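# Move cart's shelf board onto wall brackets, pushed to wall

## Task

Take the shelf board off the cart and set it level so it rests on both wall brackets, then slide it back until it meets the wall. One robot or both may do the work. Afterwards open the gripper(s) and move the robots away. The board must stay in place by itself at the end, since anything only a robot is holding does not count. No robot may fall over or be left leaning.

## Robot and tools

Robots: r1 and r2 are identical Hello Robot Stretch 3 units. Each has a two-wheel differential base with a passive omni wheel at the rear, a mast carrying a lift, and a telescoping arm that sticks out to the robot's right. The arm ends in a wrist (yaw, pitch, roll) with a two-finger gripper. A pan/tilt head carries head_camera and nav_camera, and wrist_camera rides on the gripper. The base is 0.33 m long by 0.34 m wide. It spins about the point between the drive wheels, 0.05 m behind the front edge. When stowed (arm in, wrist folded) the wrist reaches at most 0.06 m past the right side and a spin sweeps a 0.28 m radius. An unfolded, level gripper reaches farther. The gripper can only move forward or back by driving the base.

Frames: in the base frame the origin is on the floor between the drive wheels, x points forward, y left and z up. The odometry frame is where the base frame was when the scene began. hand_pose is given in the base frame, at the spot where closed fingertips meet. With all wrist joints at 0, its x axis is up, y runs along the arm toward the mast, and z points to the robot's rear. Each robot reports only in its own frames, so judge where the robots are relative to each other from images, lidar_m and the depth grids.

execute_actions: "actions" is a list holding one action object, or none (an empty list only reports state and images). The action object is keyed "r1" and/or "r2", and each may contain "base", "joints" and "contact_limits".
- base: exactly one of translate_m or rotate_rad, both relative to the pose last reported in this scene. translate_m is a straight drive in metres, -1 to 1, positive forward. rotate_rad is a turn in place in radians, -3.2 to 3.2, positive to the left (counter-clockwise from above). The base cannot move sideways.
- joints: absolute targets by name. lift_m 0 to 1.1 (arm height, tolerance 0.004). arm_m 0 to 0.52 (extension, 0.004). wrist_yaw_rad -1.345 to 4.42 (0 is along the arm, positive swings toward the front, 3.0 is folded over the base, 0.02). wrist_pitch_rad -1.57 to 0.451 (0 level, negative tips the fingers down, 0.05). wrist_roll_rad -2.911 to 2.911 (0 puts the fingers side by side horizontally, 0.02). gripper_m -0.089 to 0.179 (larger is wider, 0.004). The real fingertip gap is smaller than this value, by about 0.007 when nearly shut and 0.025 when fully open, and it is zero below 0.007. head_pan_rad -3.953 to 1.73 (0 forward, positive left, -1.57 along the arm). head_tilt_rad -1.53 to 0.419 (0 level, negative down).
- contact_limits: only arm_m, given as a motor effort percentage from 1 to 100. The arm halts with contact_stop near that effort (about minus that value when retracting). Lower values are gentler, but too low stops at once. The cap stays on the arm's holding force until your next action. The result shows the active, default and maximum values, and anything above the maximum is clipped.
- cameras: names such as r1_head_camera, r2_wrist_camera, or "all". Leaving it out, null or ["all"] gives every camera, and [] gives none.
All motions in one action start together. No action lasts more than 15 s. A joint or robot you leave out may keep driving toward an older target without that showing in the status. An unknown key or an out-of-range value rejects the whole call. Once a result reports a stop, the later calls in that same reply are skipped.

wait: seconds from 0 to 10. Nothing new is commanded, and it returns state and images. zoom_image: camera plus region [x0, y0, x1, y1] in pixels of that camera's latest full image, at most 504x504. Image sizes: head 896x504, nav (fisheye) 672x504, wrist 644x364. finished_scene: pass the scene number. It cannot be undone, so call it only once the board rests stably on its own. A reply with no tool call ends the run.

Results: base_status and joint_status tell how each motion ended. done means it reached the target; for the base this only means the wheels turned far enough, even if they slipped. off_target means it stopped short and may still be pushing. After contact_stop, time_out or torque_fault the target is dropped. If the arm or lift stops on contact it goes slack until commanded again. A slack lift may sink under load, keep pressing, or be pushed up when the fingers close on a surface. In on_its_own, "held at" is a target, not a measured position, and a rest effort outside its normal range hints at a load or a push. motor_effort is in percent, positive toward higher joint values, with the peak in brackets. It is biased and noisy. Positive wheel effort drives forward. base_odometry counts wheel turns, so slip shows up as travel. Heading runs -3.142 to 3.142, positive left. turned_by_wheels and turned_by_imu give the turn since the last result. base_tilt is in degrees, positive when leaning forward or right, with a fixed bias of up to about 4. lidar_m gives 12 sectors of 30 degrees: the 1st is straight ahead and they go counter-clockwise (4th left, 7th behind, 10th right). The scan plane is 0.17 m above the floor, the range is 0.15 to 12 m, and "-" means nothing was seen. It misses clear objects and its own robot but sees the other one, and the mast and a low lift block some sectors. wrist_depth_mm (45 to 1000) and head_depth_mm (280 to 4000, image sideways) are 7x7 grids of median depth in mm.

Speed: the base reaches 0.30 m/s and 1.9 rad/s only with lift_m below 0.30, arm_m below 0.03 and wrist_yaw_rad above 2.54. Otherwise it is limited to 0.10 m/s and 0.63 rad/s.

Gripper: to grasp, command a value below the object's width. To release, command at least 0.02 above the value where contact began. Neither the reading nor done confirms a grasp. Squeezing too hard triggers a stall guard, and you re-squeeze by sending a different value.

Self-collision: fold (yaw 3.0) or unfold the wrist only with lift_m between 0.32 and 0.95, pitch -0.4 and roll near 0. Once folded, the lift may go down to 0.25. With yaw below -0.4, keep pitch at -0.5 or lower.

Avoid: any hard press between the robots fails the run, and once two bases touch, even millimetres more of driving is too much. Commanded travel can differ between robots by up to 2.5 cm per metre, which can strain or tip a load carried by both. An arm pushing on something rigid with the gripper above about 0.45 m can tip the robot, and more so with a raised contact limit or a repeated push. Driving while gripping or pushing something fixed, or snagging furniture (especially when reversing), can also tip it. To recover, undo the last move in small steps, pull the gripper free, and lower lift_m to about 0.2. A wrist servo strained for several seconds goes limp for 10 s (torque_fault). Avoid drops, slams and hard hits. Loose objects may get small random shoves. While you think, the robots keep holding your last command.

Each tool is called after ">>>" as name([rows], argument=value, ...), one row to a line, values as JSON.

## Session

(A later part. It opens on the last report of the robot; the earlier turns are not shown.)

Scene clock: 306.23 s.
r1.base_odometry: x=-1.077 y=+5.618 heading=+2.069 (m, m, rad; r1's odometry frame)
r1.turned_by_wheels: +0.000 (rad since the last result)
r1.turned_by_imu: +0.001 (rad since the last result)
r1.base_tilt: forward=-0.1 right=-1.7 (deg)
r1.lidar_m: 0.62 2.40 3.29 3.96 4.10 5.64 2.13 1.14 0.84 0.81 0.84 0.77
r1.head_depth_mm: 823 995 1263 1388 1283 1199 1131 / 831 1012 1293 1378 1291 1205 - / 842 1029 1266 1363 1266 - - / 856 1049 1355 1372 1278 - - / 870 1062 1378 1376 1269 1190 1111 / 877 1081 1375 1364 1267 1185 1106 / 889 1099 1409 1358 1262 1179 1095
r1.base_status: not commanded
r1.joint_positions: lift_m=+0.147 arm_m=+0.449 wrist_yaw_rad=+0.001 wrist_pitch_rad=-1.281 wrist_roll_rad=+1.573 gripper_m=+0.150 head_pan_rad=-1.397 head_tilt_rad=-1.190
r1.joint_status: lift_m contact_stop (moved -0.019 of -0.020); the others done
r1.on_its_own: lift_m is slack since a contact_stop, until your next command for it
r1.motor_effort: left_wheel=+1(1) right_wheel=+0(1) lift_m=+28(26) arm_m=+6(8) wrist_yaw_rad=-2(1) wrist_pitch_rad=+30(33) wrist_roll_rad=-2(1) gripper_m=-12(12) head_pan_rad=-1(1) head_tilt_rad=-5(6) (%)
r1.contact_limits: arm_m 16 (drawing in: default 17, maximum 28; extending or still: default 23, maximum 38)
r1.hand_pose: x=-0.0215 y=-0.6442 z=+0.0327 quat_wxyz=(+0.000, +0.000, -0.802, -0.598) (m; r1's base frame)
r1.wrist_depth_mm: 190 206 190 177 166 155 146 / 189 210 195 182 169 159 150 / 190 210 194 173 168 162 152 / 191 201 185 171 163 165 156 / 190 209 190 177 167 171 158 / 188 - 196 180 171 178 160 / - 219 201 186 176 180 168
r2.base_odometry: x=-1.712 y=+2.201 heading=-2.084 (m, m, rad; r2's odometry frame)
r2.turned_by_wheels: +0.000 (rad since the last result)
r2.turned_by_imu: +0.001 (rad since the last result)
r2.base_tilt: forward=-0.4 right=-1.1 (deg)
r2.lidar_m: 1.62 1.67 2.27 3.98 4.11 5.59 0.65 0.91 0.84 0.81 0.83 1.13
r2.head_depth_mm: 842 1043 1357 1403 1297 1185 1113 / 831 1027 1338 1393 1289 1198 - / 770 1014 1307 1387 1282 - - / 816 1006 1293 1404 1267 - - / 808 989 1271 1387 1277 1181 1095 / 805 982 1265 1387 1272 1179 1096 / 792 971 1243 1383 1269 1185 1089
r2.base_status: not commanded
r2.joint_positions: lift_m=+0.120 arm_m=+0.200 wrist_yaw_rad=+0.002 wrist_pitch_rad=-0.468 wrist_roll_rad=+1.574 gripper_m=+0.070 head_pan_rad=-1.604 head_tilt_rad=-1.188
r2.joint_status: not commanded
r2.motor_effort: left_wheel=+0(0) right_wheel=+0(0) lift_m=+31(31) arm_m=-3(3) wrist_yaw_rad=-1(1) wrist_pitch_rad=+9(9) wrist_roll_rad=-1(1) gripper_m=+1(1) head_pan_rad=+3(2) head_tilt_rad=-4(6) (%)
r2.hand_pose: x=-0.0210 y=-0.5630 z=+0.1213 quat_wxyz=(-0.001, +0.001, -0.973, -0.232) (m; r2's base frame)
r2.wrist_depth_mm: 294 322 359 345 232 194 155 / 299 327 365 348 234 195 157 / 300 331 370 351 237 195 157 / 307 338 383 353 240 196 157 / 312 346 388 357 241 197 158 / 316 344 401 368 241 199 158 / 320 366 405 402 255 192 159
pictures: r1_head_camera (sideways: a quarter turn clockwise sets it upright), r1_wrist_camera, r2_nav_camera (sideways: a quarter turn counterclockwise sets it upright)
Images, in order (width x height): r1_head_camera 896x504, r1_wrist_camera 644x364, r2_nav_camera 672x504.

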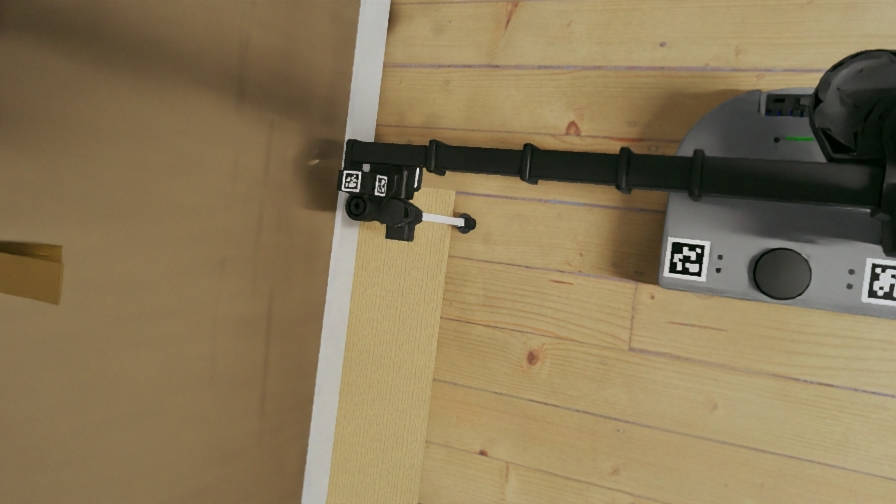

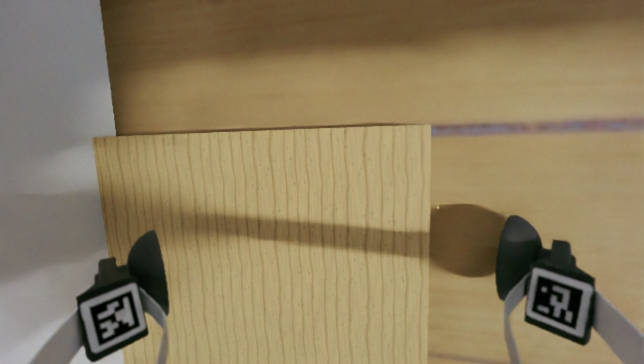

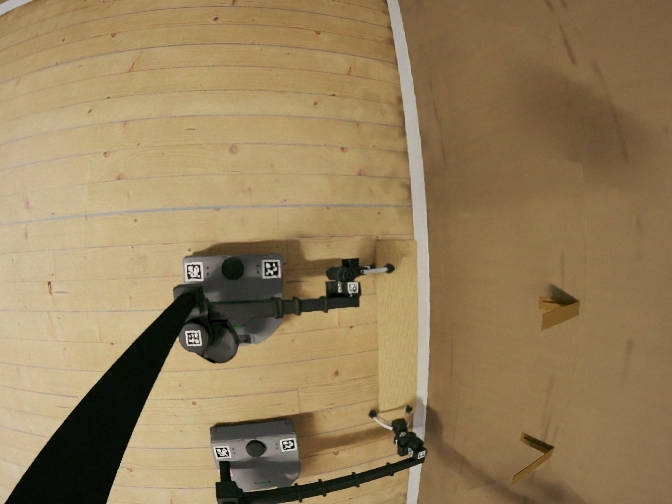

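>>> execute_actions([
  {"r1":{"joints":{"lift_m":0.25,"gripper_m":0.0}},"r2":{"joints":{"gripper_m":0.0,"wrist_pitch_rad":-0.78,"lift_m":0.14}}},
], cameras=[])

>>> execute_actions([
  {"r1":{"joints":{"arm_m":0.2,"wrist_pitch_rad":-0.78}},"r2":{"joints":{"lift_m":0.08}}},
], cameras=[])

>>> execute_actions([
  {"r1":{"joints":{"lift_m":0.08}}},
], cameras=[])

>>> execute_actions([
  {"r1":{"joints":{"arm_m":0.30},"contact_limits":{"arm_m":35}},"r2":{"joints":{"arm_m":0.30},"contact_limits":{"arm_m":35}}},
], cameras=[])

>>> execute_actions([
  {"r1":{"joints":{"arm_m":0.31,"lift_m":0.11,"wrist_pitch_rad":-0.65},"contact_limits":{"arm_m":35}},"r2":{"joints":{"arm_m":0.31,"lift_m":0.11,"wrist_pitch_rad":-0.65},"contact_limits":{"arm_m":35}}},
], cameras=["r1_wrist_camera","r2_wrist_camera"])

Scene clock: 309.10 s.
r1.base_odometry: x=-1.077 y=+5.618 heading=+2.069 (m, m, rad; r1's odometry frame)
r1.turned_by_wheels: +0.000 (rad since the last result)
r1.turned_by_imu: +0.001 (rad since the last result)
r1.base_tilt: forward=-0.1 right=-1.6 (deg)
r1.lidar_m: 0.62 2.40 3.30 3.95 4.13 5.66 2.13 1.14 0.84 0.80 0.84 0.76
r1.head_depth_mm: 820 996 1263 1389 1289 1197 1136 / 829 1011 1282 1384 1285 1200 - / 847 1031 1216 1376 1277 - - / 850 1043 1335 1375 1267 - - / 868 1063 1373 1368 1278 1179 1113 / 885 1075 1392 1363 1263 1183 1103 / 890 1100 1400 1366 1266 1180 1108
r1.base_status: not commanded
r1.joint_positions: lift_m=+0.250 arm_m=+0.450 wrist_yaw_rad=+0.001 wrist_pitch_rad=-1.205 wrist_roll_rad=+1.573 gripper_m=+0.000 head_pan_rad=-1.397 head_tilt_rad=-1.190
r1.joint_status: all done
r1.motor_effort: left_wheel=+1(1) right_wheel=-1(1) lift_m=+35(34) arm_m=+3(6) wrist_yaw_rad=-1(1) wrist_pitch_rad=+2(30) wrist_roll_rad=-2(1) gripper_m=-3(99) head_pan_rad=-1(1) head_tilt_rad=-5(6) (%)
r1.hand_pose: x=-0.0214 y=-0.6634 z=+0.1404 quat_wxyz=(+0.000, +0.000, -0.824, -0.567) (m; r1's base frame)
r1.wrist_depth_mm: 182 227 295 285 258 238 221 / 183 227 304 290 264 244 225 / 184 228 300 287 261 248 229 / 185 229 303 284 261 255 236 / 185 230 310 293 264 261 240 / 186 229 293 - 267 265 246 / 186 231 309 308 282 271 248
r2.base_odometry: x=-1.712 y=+2.201 heading=-2.084 (m, m, rad; r2's odometry frame)
r2.turned_by_wheels: +0.000 (rad since the last result)
r2.turned_by_imu: +0.001 (rad since the last result)
r2.base_tilt: forward=-0.4 right=-1.1 (deg)
r2.lidar_m: 1.62 1.67 2.26 3.97 4.10 5.61 0.65 0.94 0.84 0.81 0.83 1.13
r2.head_depth_mm: 845 1037 1354 1410 1286 1191 1106 / 831 1029 1335 1390 1289 1209 - / 768 1014 1311 1383 1290 - - / 817 1003 1298 1377 1266 - - / 810 994 1266 1383 1288 1180 1101 / 803 984 1252 1392 1282 1183 1086 / 796 972 1235 1398 1277 1175 1092
r2.base_status: not commanded
r2.joint_positions: lift_m=+0.140 arm_m=+0.200 wrist_yaw_rad=+0.002 wrist_pitch_rad=-0.786 wrist_roll_rad=+1.574 gripper_m=+0.000 head_pan_rad=-1.604 head_tilt_rad=-1.188
r2.joint_status: all done
r2.motor_effort: left_wheel=+0(0) right_wheel=+0(0) lift_m=+31(32) arm_m=-3(3) wrist_yaw_rad=-3(2) wrist_pitch_rad=+3(8) wrist_roll_rad=-2(1) gripper_m=-3(87) head_pan_rad=+2(2) head_tilt_rad=-4(4) (%)
r2.hand_pose: x=-0.0212 y=-0.5090 z=+0.0800 quat_wxyz=(-0.001, +0.000, -0.924, -0.383) (m; r2's base frame)
r2.wrist_depth_mm: 312 349 294 245 198 165 142 / 315 358 301 250 200 167 143 / 320 361 310 252 202 168 144 / 322 368 312 258 204 170 145 / 330 374 320 250 207 172 147 / 335 380 361 - 207 173 148 / 341 387 358 271 203 175 149
pictures: none
No camera images: the call's "cameras" was empty. Leave "cameras" out to get every camera's image.

Scene clock: 312.17 s.
r1.base_odometry: x=-1.077 y=+5.618 heading=+2.069 (m, m, rad; r1's odometry frame)
r1.turned_by_wheels: +0.000 (rad since the last result)
r1.turned_by_imu: +0.001 (rad since the last result)
r1.base_tilt: forward=-0.1 right=-1.6 (deg)
r1.lidar_m: 0.62 2.40 3.30 3.97 4.11 5.66 2.12 1.14 0.84 0.81 0.84 0.70
r1.head_depth_mm: 824 999 1273 1389 1281 1197 1120 / 831 1013 1301 1396 1280 1202 - / 846 1027 1317 1402 1260 - - / 851 1042 1346 1388 1272 - - / 869 1062 1382 1370 1277 1177 1106 / 883 1078 1396 1377 1266 1183 1109 / 889 1104 1409 1354 1267 1177 1099
r1.base_status: not commanded
r1.joint_positions: lift_m=+0.250 arm_m=+0.200 wrist_yaw_rad=+0.001 wrist_pitch_rad=-0.793 wrist_roll_rad=+1.573 gripper_m=+0.000 head_pan_rad=-1.397 head_tilt_rad=-1.190
r1.joint_status: all done
r1.motor_effort: left_wheel=+1(1) right_wheel=-1(0) lift_m=+35(35) arm_m=-3(2) wrist_yaw_rad=-1(2) wrist_pitch_rad=+5(6) wrist_roll_rad=-1(1) gripper_m=-3(3) head_pan_rad=-1(2) head_tilt_rad=-6(6) (%)
r1.hand_pose: x=-0.0213 y=-0.5078 z=+0.1888 quat_wxyz=(-0.001, +0.000, -0.922, -0.387) (m; r1's base frame)
r1.wrist_depth_mm: 313 356 422 379 305 256 220 / 313 365 423 393 314 262 223 / 317 366 441 382 323 267 228 / 320 369 438 389 331 269 233 / 327 376 444 393 335 278 235 / 327 382 444 - 330 281 238 / 334 386 472 423 362 290 244
r2.base_odometry: x=-1.712 y=+2.201 heading=-2.084 (m, m, rad; r2's odometry frame)
r2.turned_by_wheels: +0.000 (rad since the last result)
r2.turned_by_imu: +0.001 (rad since the last result)
r2.base_tilt: forward=-0.5 right=-1.1 (deg)
r2.lidar_m: 1.62 1.67 2.26 3.97 4.13 5.61 0.65 1.17 0.85 0.81 0.84 1.13
r2.head_depth_mm: 845 1041 1348 1412 1291 1188 1105 / 837 1031 1338 1382 1290 1198 - / 768 1016 1310 1378 1302 - - / 816 1005 1285 1377 1257 - - / 811 986 1276 1391 1280 1182 1092 / 803 980 1257 1388 1282 1180 1094 / 796 969 1238 1381 1268 1178 1093
r2.base_status: not commanded
r2.joint_positions: lift_m=+0.080 arm_m=+0.200 wrist_yaw_rad=+0.002 wrist_pitch_rad=-0.768 wrist_roll_rad=+1.574 gripper_m=+0.000 head_pan_rad=-1.604 head_tilt_rad=-1.188
r2.joint_status: all done
r2.motor_effort: left_wheel=-1(1) right_wheel=+0(0) lift_m=+19(23) arm_m=-2(3) wrist_yaw_rad=-1(2) wrist_pitch_rad=-6(7) wrist_roll_rad=-1(1) gripper_m=-3(4) head_pan_rad=+2(2) head_tilt_rad=-4(4) (%)
r2.hand_pose: x=-0.0212 y=-0.5127 z=+0.0236 quat_wxyz=(-0.001, +0.000, -0.927, -0.375) (m; r2's base frame)
r2.wrist_depth_mm: 302 309 212 173 138 115 98 / 308 316 217 177 139 116 99 / 310 324 222 178 141 117 100 / 314 338 225 181 143 118 100 / 317 343 231 176 145 119 101 / 326 349 249 - 146 120 102 / 331 367 238 190 143 121 103
pictures: none
No camera images: the call's "cameras" was empty. Leave "cameras" out to get every camera's image.

Scene clock: 314.53 s.
r1.base_odometry: x=-1.077 y=+5.618 heading=+2.069 (m, m, rad; r1's odometry frame)
r1.turned_by_wheels: +0.000 (rad since the last result)
r1.turned_by_imu: +0.001 (rad since the last result)
r1.base_tilt: forward=-0.2 right=-1.7 (deg)
r1.lidar_m: 0.62 2.39 3.30 3.95 4.14 5.69 2.12 1.14 0.84 0.81 0.84 0.70
r1.head_depth_mm: 823 996 1265 1393 1290 1202 1127 / 835 1013 1292 1380 1286 1210 - / 842 1032 1310 1374 1259 - - / 858 1045 1344 1372 1260 - - / 869 1061 1366 1369 1271 1180 1114 / 881 1087 1383 1361 1268 1177 1102 / 896 1101 1403 1364 1266 1181 1109
r1.base_status: not commanded
r1.joint_positions: lift_m=+0.080 arm_m=+0.200 wrist_yaw_rad=+0.001 wrist_pitch_rad=-0.775 wrist_roll_rad=+1.573 gripper_m=+0.000 head_pan_rad=-1.397 head_tilt_rad=-1.190
r1.joint_status: all done
r1.motor_effort: left_wheel=+1(1) right_wheel=-1(1) lift_m=+19(33) arm_m=-2(3) wrist_yaw_rad=-2(1) wrist_pitch_rad=-2(5) wrist_roll_rad=-1(2) gripper_m=-3(4) head_pan_rad=-1(1) head_tilt_rad=-6(6) (%)
r1.hand_pose: x=-0.0213 y=-0.5113 z=+0.0225 quat_wxyz=(-0.001, +0.000, -0.926, -0.378) (m; r1's base frame)
r1.wrist_depth_mm: 299 322 228 170 137 114 97 / 301 329 237 175 139 116 99 / 302 334 228 181 144 118 101 / 312 330 227 186 147 121 102 / 316 341 233 183 151 124 104 / 321 346 259 - 149 125 106 / 328 358 256 208 164 128 108
r2.base_odometry: x=-1.712 y=+2.201 heading=-2.084 (m, m, rad; r2's odometry frame)
r2.turned_by_wheels: +0.000 (rad since the last result)
r2.turned_by_imu: +0.001 (rad since the last result)
r2.base_tilt: forward=-0.5 right=-1.0 (deg)
r2.lidar_m: 1.62 1.67 2.26 3.98 4.09 5.58 0.65 0.76 0.85 0.81 0.84 1.13
r2.head_depth_mm: 841 1042 1360 1407 1298 1189 1106 / 837 1025 1340 1388 1294 1209 - / 766 1009 1321 1381 1284 - - / 820 1007 1299 1381 1252 - - / 812 990 1275 1388 1274 1188 1094 / 801 979 1255 1392 1284 1178 1095 / 798 970 1228 1390 1280 1180 1090
r2.base_status: not commanded
r2.joint_positions: lift_m=+0.080 arm_m=+0.200 wrist_yaw_rad=+0.002 wrist_pitch_rad=-0.768 wrist_roll_rad=+1.574 gripper_m=+0.000 head_pan_rad=-1.604 head_tilt_rad=-1.188
r2.joint_status: not commanded
r2.motor_effort: left_wheel=+0(0) right_wheel=+0(0) lift_m=+20(20) arm_m=-3(3) wrist_yaw_rad=-3(1) wrist_pitch_rad=-6(6) wrist_roll_rad=-2(1) gripper_m=-3(3) head_pan_rad=+3(2) head_tilt_rad=-4(4) (%)
r2.hand_pose: x=-0.0212 y=-0.5127 z=+0.0236 quat_wxyz=(-0.001, +0.000, -0.927, -0.375) (m; r2's base frame)
r2.wrist_depth_mm: 299 308 213 174 138 115 98 / 305 314 217 176 140 116 99 / 312 325 221 179 141 117 100 / 315 336 226 181 143 118 101 / 319 341 230 176 144 119 101 / 327 350 249 - 146 120 102 / 334 368 238 191 143 121 103
pictures: none
No camera images: the call's "cameras" was empty. Leave "cameras" out to get every camera's image.

Scene clock: 316.77 s.
r1.base_odometry: x=-1.077 y=+5.618 heading=+2.069 (m, m, rad; r1's odometry frame)
r1.turned_by_wheels: +0.000 (rad since the last result)
r1.turned_by_imu: -0.001 (rad since the last result)
r1.base_tilt: forward=-1.2 right=-3.4 (deg)
r1.lidar_m: 0.62 2.40 3.30 3.94 4.10 4.91 2.12 1.15 0.84 0.81 0.84 0.77
r1.head_depth_mm: 846 1019 1281 1410 1287 1199 1111 / 856 1031 1297 1408 1296 1207 - / 867 1047 1322 1423 1296 - - / 875 1061 1356 1397 1291 - - / 888 1078 1384 1391 1289 1203 1119 / 898 1100 1411 1400 1285 1192 1110 / 915 1118 1424 1390 1285 1187 1108
r1.base_status: not commanded
r1.joint_positions: lift_m=+0.081 arm_m=+0.298 wrist_yaw_rad=+0.005 wrist_pitch_rad=-0.875 wrist_roll_rad=+1.573 gripper_m=+0.000 head_pan_rad=-1.397 head_tilt_rad=-1.190
r1.joint_status: all done
r1.on_its_own: arm_m is at rest, and its effort (+16) is outside its rest range (-14 to +14); wrist_pitch_rad is at rest, and its effort (+36) is outside its rest range (-20 to +32)
r1.motor_effort: left_wheel=+0(9) right_wheel=+0(1) lift_m=+6(19) arm_m=+16(21) wrist_yaw_rad=-4(5) wrist_pitch_rad=+36(36) wrist_roll_rad=-1(2) gripper_m=-8(7) head_pan_rad=-1(1) head_tilt_rad=-6(6) (%)
r1.contact_limits: arm_m 35 (drawing in: default 17, maximum 28; extending or still: default 23, maximum 38)
r1.hand_pose: x=-0.0208 y=-0.5885 z=+0.0074 quat_wxyz=(+0.000, +0.001, -0.906, -0.424) (m; r1's base frame)
r1.wrist_depth_mm: 237 268 222 176 144 123 106 / 241 276 232 180 148 125 109 / 242 273 224 175 152 129 111 / 249 278 221 177 157 131 113 / 254 285 231 183 160 134 115 / 258 292 248 - 158 138 118 / 262 293 268 195 175 141 120
r2.base_odometry: x=-1.712 y=+2.201 heading=-2.084 (m, m, rad; r2's odometry frame)
r2.turned_by_wheels: +0.000 (rad since the last result)
r2.turned_by_imu: -0.002 (rad since the last result)
r2.base_tilt: forward=-1.4 right=-2.6 (deg)
r2.lidar_m: 1.62 1.68 2.26 3.95 4.09 5.51 0.65 0.67 0.85 0.81 0.84 1.13
r2.head_depth_mm: 863 1055 1370 1419 1286 1197 1104 / 856 1048 1347 1406 1299 1203 - / 810 1032 1329 1404 1299 - - / 837 1022 1301 1429 1295 - - / 834 1007 1283 1403 1296 1188 1100 / 822 994 1263 1416 1295 1192 1098 / 814 988 1243 1423 1298 1193 1100
r2.base_status: not commanded
r2.joint_positions: lift_m=+0.081 arm_m=+0.298 wrist_yaw_rad=+0.005 wrist_pitch_rad=-0.848 wrist_roll_rad=+1.574 gripper_m=+0.000 head_pan_rad=-1.604 head_tilt_rad=-1.188
r2.joint_status: all done
r2.on_its_own: arm_m is at rest, and its effort (+15) is outside its rest range (-14 to +14); wrist_pitch_rad is at rest, and its effort (+34) is outside its rest range (-20 to +32)
r2.motor_effort: left_wheel=-1(11) right_wheel=+1(2) lift_m=+5(19) arm_m=+15(20) wrist_yaw_rad=-3(5) wrist_pitch_rad=+34(34) wrist_roll_rad=-1(1) gripper_m=-5(5) head_pan_rad=+2(2) head_tilt_rad=-4(3) (%)
r2.contact_limits: arm_m 35 (drawing in: default 20, maximum 33; extending or still: default 27, maximum 45)
r2.hand_pose: x=-0.0207 y=-0.5946 z=+0.0113 quat_wxyz=(+0.000, +0.001, -0.911, -0.412) (m; r2's base frame)
r2.wrist_depth_mm: 240 263 203 163 146 123 106 / 243 266 208 167 148 125 108 / 247 273 212 170 150 126 109 / 253 281 218 175 152 128 110 / 257 288 223 179 155 129 111 / 259 290 241 - 153 131 113 / 268 302 236 188 155 133 114
pictures: none
No camera images: the call's "cameras" was empty. Leave "cameras" out to get every camera's image.

Scene clock: 318.67 s.
r1.base_odometry: x=-1.077 y=+5.618 heading=+2.069 (m, m, rad; r1's odometry frame)
r1.turned_by_wheels: +0.000 (rad since the last result)
r1.turned_by_imu: -0.001 (rad since the last result)
r1.base_tilt: forward=-0.2 right=-1.7 (deg)
r1.lidar_m: 0.62 2.39 3.27 3.97 4.10 5.61 2.12 1.14 0.84 0.81 0.84 0.74
r1.head_depth_mm: 824 995 1274 1390 1293 1199 1120 / 834 1015 1288 1394 1290 1210 - / 846 1029 1310 1401 1272 - - / 852 1048 1349 1381 1268 - - / 870 1064 1369 1380 1264 1187 1107 / 879 1084 1384 1373 1274 1186 1112 / 893 1099 1406 1355 1256 1174 1105
r1.base_status: not commanded
r1.joint_positions: lift_m=+0.110 arm_m=+0.308 wrist_yaw_rad=+0.007 wrist_pitch_rad=-0.876 wrist_roll_rad=+1.573 gripper_m=+0.000 head_pan_rad=-1.397 head_tilt_rad=-1.190
r1.joint_status: wrist_pitch_rad off_target (ended at -0.876, target -0.650); the others done
r1.on_its_own: arm_m is at rest, and its effort (+18) is outside its rest range (-14 to +14); wrist_pitch_rad is at rest, and its effort (+85) is outside its rest range (-20 to +32)
r1.motor_effort: left_wheel=+2(5) right_wheel=-3(6) lift_m=+20(20) arm_m=+18(21) wrist_yaw_rad=-6(6) wrist_pitch_rad=+85(86) wrist_roll_rad=-1(1) gripper_m=-16(17) head_pan_rad=-1(1) head_tilt_rad=-6(6) (%)
r1.contact_limits: arm_m 35 (drawing in: default 17, maximum 28; extending or still: default 23, maximum 38)
r1.hand_pose: x=-0.0205 y=-0.5980 z=+0.0366 quat_wxyz=(+0.001, +0.002, -0.905, -0.425) (m; r1's base frame)
r1.wrist_depth_mm: 231 268 229 183 153 132 114 / 232 275 237 189 156 134 117 / 234 271 229 181 160 137 119 / 242 272 226 180 164 139 120 / 245 280 235 188 166 142 123 / 248 284 244 - 163 146 125 / 255 287 266 196 183 147 128
r2.base_odometry: x=-1.712 y=+2.201 heading=-2.084 (m, m, rad; r2's odometry frame)
r2.turned_by_wheels: +0.000 (rad since the last result)
r2.turned_by_imu: -0.001 (rad since the last result)
r2.base_tilt: forward=-0.4 right=-1.1 (deg)
r2.lidar_m: 1.62 1.67 2.25 3.96 4.12 5.60 0.65 0.82 0.84 0.81 0.84 1.13
r2.head_depth_mm: 844 1044 1364 1407 1287 1191 1101 / 838 1027 1343 1393 1289 1210 - / 767 1016 1312 1383 1290 - - / 820 1003 1302 1421 1278 - - / 813 985 1278 1374 1280 1182 1095 / 804 979 1252 1394 1283 1184 1094 / 795 971 1235 1389 1272 1178 1093
r2.base_status: not commanded
r2.joint_positions: lift_m=+0.110 arm_m=+0.309 wrist_yaw_rad=+0.009 wrist_pitch_rad=-0.824 wrist_roll_rad=+1.574 gripper_m=+0.000 head_pan_rad=-1.604 head_tilt_rad=-1.188
r2.joint_status: wrist_pitch_rad off_target (ended at -0.824, target -0.650); the others done
r2.on_its_own: wrist_pitch_rad is at rest, and its effort (+86) is outside its rest range (-20 to +32)
r2.motor_effort: left_wheel=+2(9) right_wheel=-2(8) lift_m=+20(19) arm_m=+14(24) wrist_yaw_rad=-9(8) wrist_pitch_rad=+86(95) wrist_roll_rad=-1(2) gripper_m=-17(17) head_pan_rad=+2(2) head_tilt_rad=-5(4) (%)
r2.contact_limits: arm_m 35 (drawing in: default 20, maximum 33; extending or still: default 27, maximum 45)
r2.hand_pose: x=-0.0201 y=-0.6097 z=+0.0444 quat_wxyz=(+0.001, +0.003, -0.916, -0.401) (m; r2's base frame)
r2.wrist_depth_mm: 233 263 222 174 160 135 117 / 237 267 227 176 162 137 118 / 241 272 232 179 164 138 119 / 244 277 238 182 167 139 121 / 252 280 243 181 167 141 121 / 255 287 266 181 160 143 123 / 260 290 244 189 179 144 124
pictures: r1_wrist_camera, r2_wrist_camera
Images, in order (width x height): r1_wrist_camera 644x364, r2_wrist_camera 644x364.

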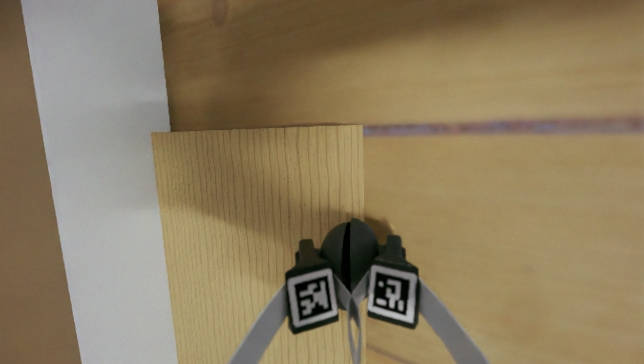

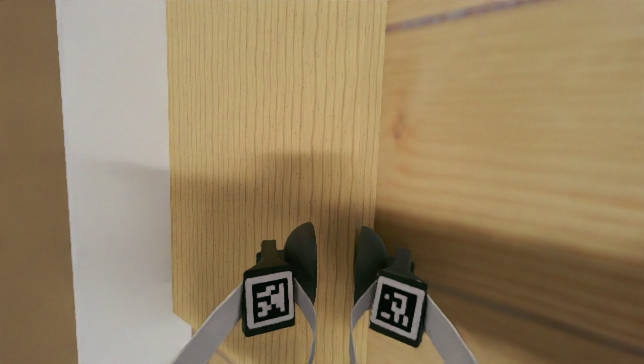

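Holding. Continue lifting with moderate pitch push.

>>> execute_actions([
  {"r1":{"joints":{"lift_m":0.15,"wrist_pitch_rad":-0.7}},"r2":{"joints":{"lift_m":0.15,"wrist_pitch_rad":-0.68}}},
], cameras=["r1_wrist_camera","r2_wrist_camera"])

>>> execute_actions([
  {"r1":{"joints":{"lift_m":0.19,"wrist_pitch_rad":-0.65}},"r2":{"joints":{"lift_m":0.19,"wrist_pitch_rad":-0.63}}},
], cameras=["r1_wrist_camera","r2_wrist_camera"])

Scene clock: 320.07 s.
r1.base_odometry: x=-1.077 y=+5.618 heading=+2.069 (m, m, rad; r1's odometry frame)
r1.turned_by_wheels: +0.000 (rad since the last result)
r1.turned_by_imu: +0.001 (rad since the last result)
r1.base_tilt: forward=-0.2 right=-1.7 (deg)
r1.lidar_m: 0.62 2.40 3.27 3.94 4.12 5.64 2.13 1.14 0.84 0.80 0.84 0.82
r1.head_depth_mm: 821 1000 1269 1394 1296 1201 1124 / 831 1014 1293 1388 1282 1206 - / 845 1027 1316 1389 1270 - - / 852 1038 1340 1356 1274 - - / 869 1063 1375 1357 1273 1190 1113 / 881 1079 1384 1351 1259 1174 1105 / 892 1095 1386 1350 1262 1176 1108
r1.base_status: not commanded
r1.joint_positions: lift_m=+0.150 arm_m=+0.309 wrist_yaw_rad=+0.008 wrist_pitch_rad=-0.849 wrist_roll_rad=+1.573 gripper_m=+0.001 head_pan_rad=-1.397 head_tilt_rad=-1.190
r1.joint_status: wrist_pitch_rad off_target (ended at -0.849, target -0.700); the others done
r1.on_its_own: wrist_pitch_rad is at rest, and its effort (+56) is outside its rest range (-20 to +32)
r1.motor_effort: left_wheel=+5(5) right_wheel=-7(6) lift_m=+36(39) arm_m=+9(18) wrist_yaw_rad=-7(7) wrist_pitch_rad=+56(85) wrist_roll_rad=-2(1) gripper_m=-20(20) head_pan_rad=-1(2) head_tilt_rad=-6(6) (%)
r1.hand_pose: x=-0.0203 y=-0.6049 z=+0.0799 quat_wxyz=(+0.001, +0.003, -0.911, -0.412) (m; r1's base frame)
r1.wrist_depth_mm: 235 262 293 234 194 165 143 / 238 265 300 243 198 168 146 / 240 270 304 214 200 171 149 / 243 276 291 198 203 175 151 / 244 282 302 200 206 179 154 / 247 287 319 - 202 183 157 / 249 290 321 217 220 182 159
r2.base_odometry: x=-1.712 y=+2.201 heading=-2.084 (m, m, rad; r2's odometry frame)
r2.turned_by_wheels: +0.000 (rad since the last result)
r2.turned_by_imu: +0.000 (rad since the last result)
r2.base_tilt: forward=-0.4 right=-1.1 (deg)
r2.lidar_m: 1.62 1.67 2.25 3.96 4.12 5.54 0.65 0.86 0.85 0.81 0.83 1.12
r2.head_depth_mm: 848 1039 1371 1395 1289 1186 1105 / 837 1029 1341 1384 1290 1199 - / 767 1020 1315 1375 1287 - - / 816 1006 1292 1401 1286 - - / 808 989 1275 1381 1274 1177 1093 / 802 980 1252 1387 1280 1186 1096 / 794 964 1236 1390 1274 1175 1094
r2.base_status: not commanded
r2.joint_positions: lift_m=+0.150 arm_m=+0.309 wrist_yaw_rad=+0.009 wrist_pitch_rad=-0.811 wrist_roll_rad=+1.574 gripper_m=+0.000 head_pan_rad=-1.604 head_tilt_rad=-1.188
r2.joint_status: wrist_pitch_rad off_target (ended at -0.811, target -0.680); the others done
r2.on_its_own: wrist_pitch_rad is at rest, and its effort (+65) is outside its rest range (-20 to +32)
r2.motor_effort: left_wheel=+3(3) right_wheel=-3(4) lift_m=+33(36) arm_m=+7(13) wrist_yaw_rad=-7(7) wrist_pitch_rad=+65(85) wrist_roll_rad=-2(2) gripper_m=-16(17) head_pan_rad=+2(2) head_tilt_rad=-4(5) (%)
r2.hand_pose: x=-0.0201 y=-0.6130 z=+0.0859 quat_wxyz=(+0.001, +0.003, -0.919, -0.395) (m; r2's base frame)
r2.wrist_depth_mm: 237 266 286 194 187 169 147 / 239 270 289 197 193 171 148 / 242 274 297 199 196 173 150 / 246 278 300 201 198 175 151 / 250 285 307 203 203 177 152 / 253 289 323 203 203 179 154 / 257 296 335 210 212 180 155
pictures: r1_wrist_camera, r2_wrist_camera
Images, in order (width x height): r1_wrist_camera 644x364, r2_wrist_camera 644x364.

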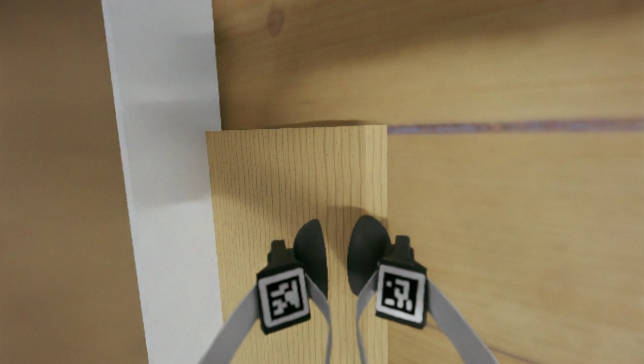

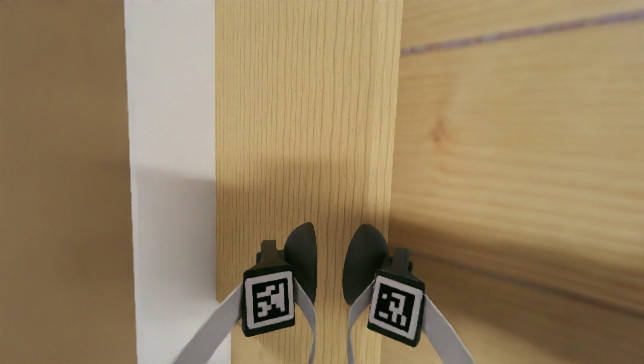

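Scene clock: 321.23 s.
r1.base_odometry: x=-1.077 y=+5.618 heading=+2.069 (m, m, rad; r1's odometry frame)
r1.turned_by_wheels: +0.000 (rad since the last result)
r1.turned_by_imu: +0.000 (rad since the last result)
r1.base_tilt: forward=-0.1 right=-1.7 (deg)
r1.lidar_m: 0.62 2.39 3.29 3.95 4.14 5.63 2.12 1.15 0.84 0.81 0.83 0.84
r1.head_depth_mm: 824 997 1270 1392 1283 1195 1129 / 833 1012 1292 1378 1276 1207 - / 847 1029 1318 1349 1285 - - / 853 1052 1355 1343 1270 - - / 871 1063 1366 1344 1279 1179 1100 / 881 1082 1357 1344 1266 1173 1105 / 890 1097 1374 1347 1267 1171 1100
r1.base_status: not commanded
r1.joint_positions: lift_m=+0.190 arm_m=+0.309 wrist_yaw_rad=+0.008 wrist_pitch_rad=-0.804 wrist_roll_rad=+1.573 gripper_m=+0.000 head_pan_rad=-1.397 head_tilt_rad=-1.190
r1.joint_status: wrist_pitch_rad off_target (ended at -0.804, target -0.650); the others done
r1.on_its_own: wrist_pitch_rad is at rest, and its effort (+58) is outside its rest range (-20 to +32)
r1.motor_effort: left_wheel=+3(5) right_wheel=-4(7) lift_m=+31(36) arm_m=+8(8) wrist_yaw_rad=-8(7) wrist_pitch_rad=+58(66) wrist_roll_rad=-1(1) gripper_m=-19(23) head_pan_rad=-1(2) head_tilt_rad=-6(6) (%)
r1.hand_pose: x=-0.0202 y=-0.6142 z=+0.1272 quat_wxyz=(+0.001, +0.003, -0.920, -0.392) (m; r1's base frame)
r1.wrist_depth_mm: 231 268 311 297 241 202 175 / 234 269 316 306 249 207 178 / 234 273 321 257 247 211 181 / 237 272 326 215 252 215 185 / 239 279 328 213 259 220 188 / 243 282 325 - 254 224 190 / 245 285 330 239 272 225 194
r2.base_odometry: x=-1.712 y=+2.201 heading=-2.084 (m, m, rad; r2's odometry frame)
r2.turned_by_wheels: +0.000 (rad since the last result)
r2.turned_by_imu: +0.000 (rad since the last result)
r2.base_tilt: forward=-0.4 right=-1.1 (deg)
r2.lidar_m: 1.62 1.67 2.25 3.98 4.10 5.56 0.66 0.91 0.84 0.81 0.84 1.13
r2.head_depth_mm: 847 1046 1369 1397 1299 1181 1108 / 837 1031 1332 1386 1287 1207 - / 769 1020 1324 1365 1279 - - / 818 1009 1296 1367 1285 - - / 813 992 1277 1380 1284 1180 1105 / 802 979 1250 1382 1279 1175 1096 / 795 964 1230 1386 1275 1179 1095
r2.base_status: not commanded
r2.joint_positions: lift_m=+0.190 arm_m=+0.309 wrist_yaw_rad=+0.008 wrist_pitch_rad=-0.764 wrist_roll_rad=+1.574 gripper_m=+0.000 head_pan_rad=-1.604 head_tilt_rad=-1.188
r2.joint_status: wrist_pitch_rad off_target (ended at -0.764, target -0.630); the others done
r2.on_its_own: wrist_pitch_rad is at rest, and its effort (+66) is outside its rest range (-20 to +32)
r2.motor_effort: left_wheel=+3(3) right_wheel=-3(3) lift_m=+30(37) arm_m=+7(7) wrist_yaw_rad=-6(7) wrist_pitch_rad=+66(79) wrist_roll_rad=-1(1) gripper_m=-15(19) head_pan_rad=+2(3) head_tilt_rad=-4(5) (%)
r2.hand_pose: x=-0.0201 y=-0.6225 z=+0.1338 quat_wxyz=(+0.000, +0.003, -0.928, -0.373) (m; r2's base frame)
r2.wrist_depth_mm: 231 265 305 220 240 211 179 / 234 269 313 222 241 211 182 / 238 275 318 222 244 215 183 / 242 279 324 224 247 216 184 / 244 282 332 224 258 219 186 / 248 288 328 226 252 221 187 / 252 293 356 226 263 223 189
pictures: r1_wrist_camera, r2_wrist_camera
Images, in order (width x height): r1_wrist_camera 644x364, r2_wrist_camera 644x364.

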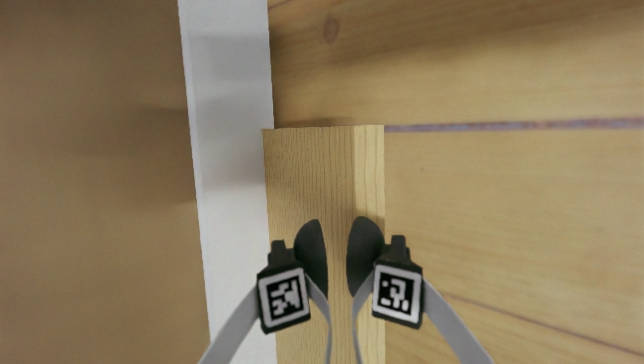

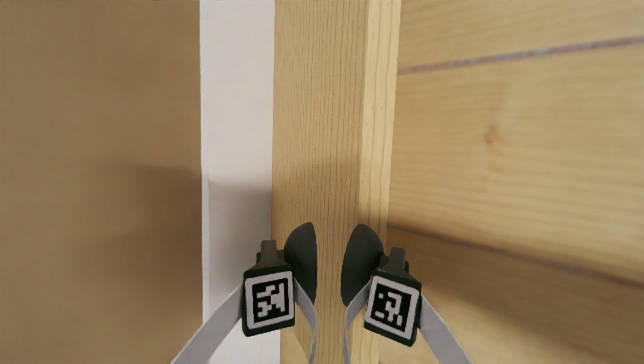

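>>> execute_actions([
  {"r2":{"joints":{"gripper_m":0.05,"wrist_pitch_rad":-0.75,"lift_m":0.18}}},
], cameras=["r1_wrist_camera","r2_wrist_camera","r2_head_camera"])

Scene clock: 322.90 s.
r1.base_odometry: x=-1.077 y=+5.618 heading=+2.069 (m, m, rad; r1's odometry frame)
r1.turned_by_wheels: +0.000 (rad since the last result)
r1.turned_by_imu: +0.000 (rad since the last result)
r1.base_tilt: forward=-0.2 right=-1.6 (deg)
r1.lidar_m: 0.62 2.40 3.28 3.95 4.10 5.64 2.13 1.15 0.84 0.81 0.84 0.88
r1.head_depth_mm: 823 997 1266 1394 1284 1194 1129 / 837 1006 1291 1391 1273 1204 - / 841 1030 1319 1414 1288 - - / 854 1048 1352 1361 1274 - - / 865 1057 1379 1369 1270 1187 1112 / 877 1084 1394 1360 1271 1172 1100 / 894 1094 1409 1361 1264 1167 1100
r1.base_status: not commanded
r1.joint_positions: lift_m=+0.190 arm_m=+0.310 wrist_yaw_rad=+0.002 wrist_pitch_rad=-0.666 wrist_roll_rad=+1.573 gripper_m=+0.000 head_pan_rad=-1.397 head_tilt_rad=-1.190
r1.joint_status: not commanded
r1.on_its_own: wrist_pitch_rad moved +0.138 to your old target -0.650
r1.motor_effort: left_wheel=+1(4) right_wheel=-1(4) lift_m=+30(31) arm_m=+3(9) wrist_yaw_rad=-2(7) wrist_pitch_rad=+6(58) wrist_roll_rad=-1(1) gripper_m=-3(20) head_pan_rad=+0(2) head_tilt_rad=-6(6) (%)
r1.hand_pose: x=-0.0210 y=-0.6411 z=+0.1512 quat_wxyz=(+0.000, +0.001, -0.945, -0.327) (m; r1's base frame)
r1.wrist_depth_mm: 215 245 290 325 272 220 185 / 219 249 292 328 279 225 188 / 222 250 297 328 276 220 191 / 223 254 301 333 271 218 195 / 226 258 305 334 278 221 198 / 230 262 302 - 272 226 201 / 232 266 311 361 300 231 203
r2.base_odometry: x=-1.712 y=+2.201 heading=-2.084 (m, m, rad; r2's odometry frame)
r2.turned_by_wheels: +0.000 (rad since the last result)
r2.turned_by_imu: +0.000 (rad since the last result)
r2.base_tilt: forward=-0.4 right=-1.1 (deg)
r2.lidar_m: 1.61 1.67 2.24 3.98 4.12 5.54 0.65 0.92 0.84 0.81 0.83 1.13
r2.head_depth_mm: 847 1044 1362 1396 1283 1196 1113 / 836 1032 1332 1384 1285 1207 - / 766 1021 1307 1392 1283 - - / 819 1003 1296 1402 1279 - - / 811 989 1275 1402 1276 1177 1096 / 805 980 1252 1395 1277 1175 1097 / 797 965 1237 1398 1271 1177 1095
r2.base_status: not commanded
r2.joint_positions: lift_m=+0.180 arm_m=+0.310 wrist_yaw_rad=+0.003 wrist_pitch_rad=-0.764 wrist_roll_rad=+1.574 gripper_m=+0.050 head_pan_rad=-1.604 head_tilt_rad=-1.188
r2.joint_status: all done
r2.motor_effort: left_wheel=+1(3) right_wheel=+0(3) lift_m=+24(27) arm_m=+3(7) wrist_yaw_rad=-2(7) wrist_pitch_rad=+7(64) wrist_roll_rad=-1(1) gripper_m=+1(88) head_pan_rad=+2(2) head_tilt_rad=-3(4) (%)
r2.hand_pose: x=-0.0210 y=-0.6228 z=+0.1239 quat_wxyz=(-0.001, +0.000, -0.928, -0.373) (m; r2's base frame)
r2.wrist_depth_mm: 231 265 307 283 226 201 173 / 234 269 310 288 227 203 175 / 236 273 316 290 231 206 176 / 240 275 323 294 232 208 177 / 243 281 323 299 230 210 179 / 246 285 - 310 222 213 180 / 248 281 348 333 248 214 182
pictures: r1_wrist_camera, r2_head_camera (sideways: a quarter turn clockwise sets it upright), r2_wrist_camera
Images, in order (width x height): r1_wrist_camera 644x364, r2_head_camera 896x504, r2_wrist_camera 644x364.

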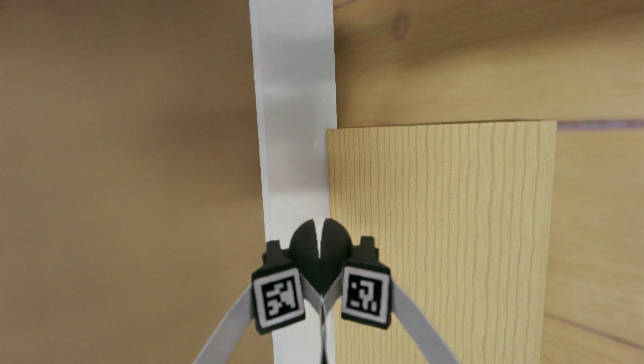

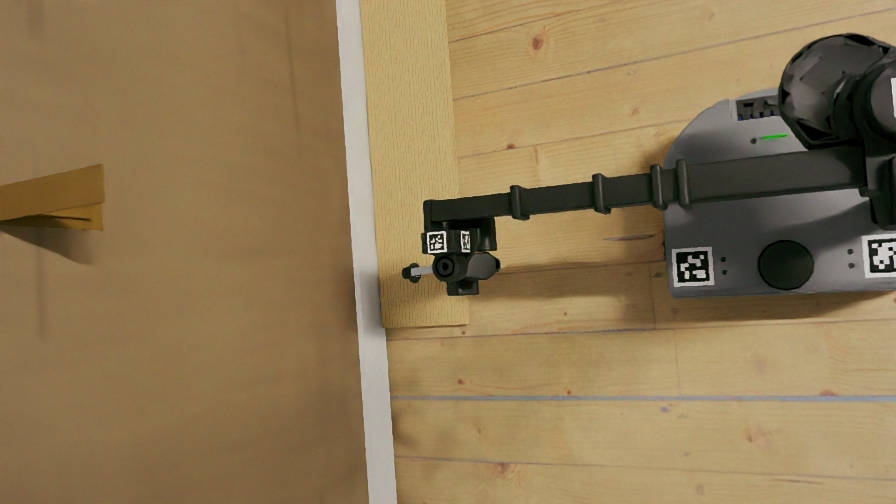

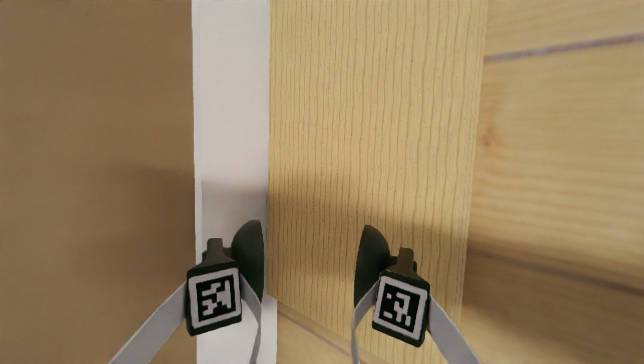

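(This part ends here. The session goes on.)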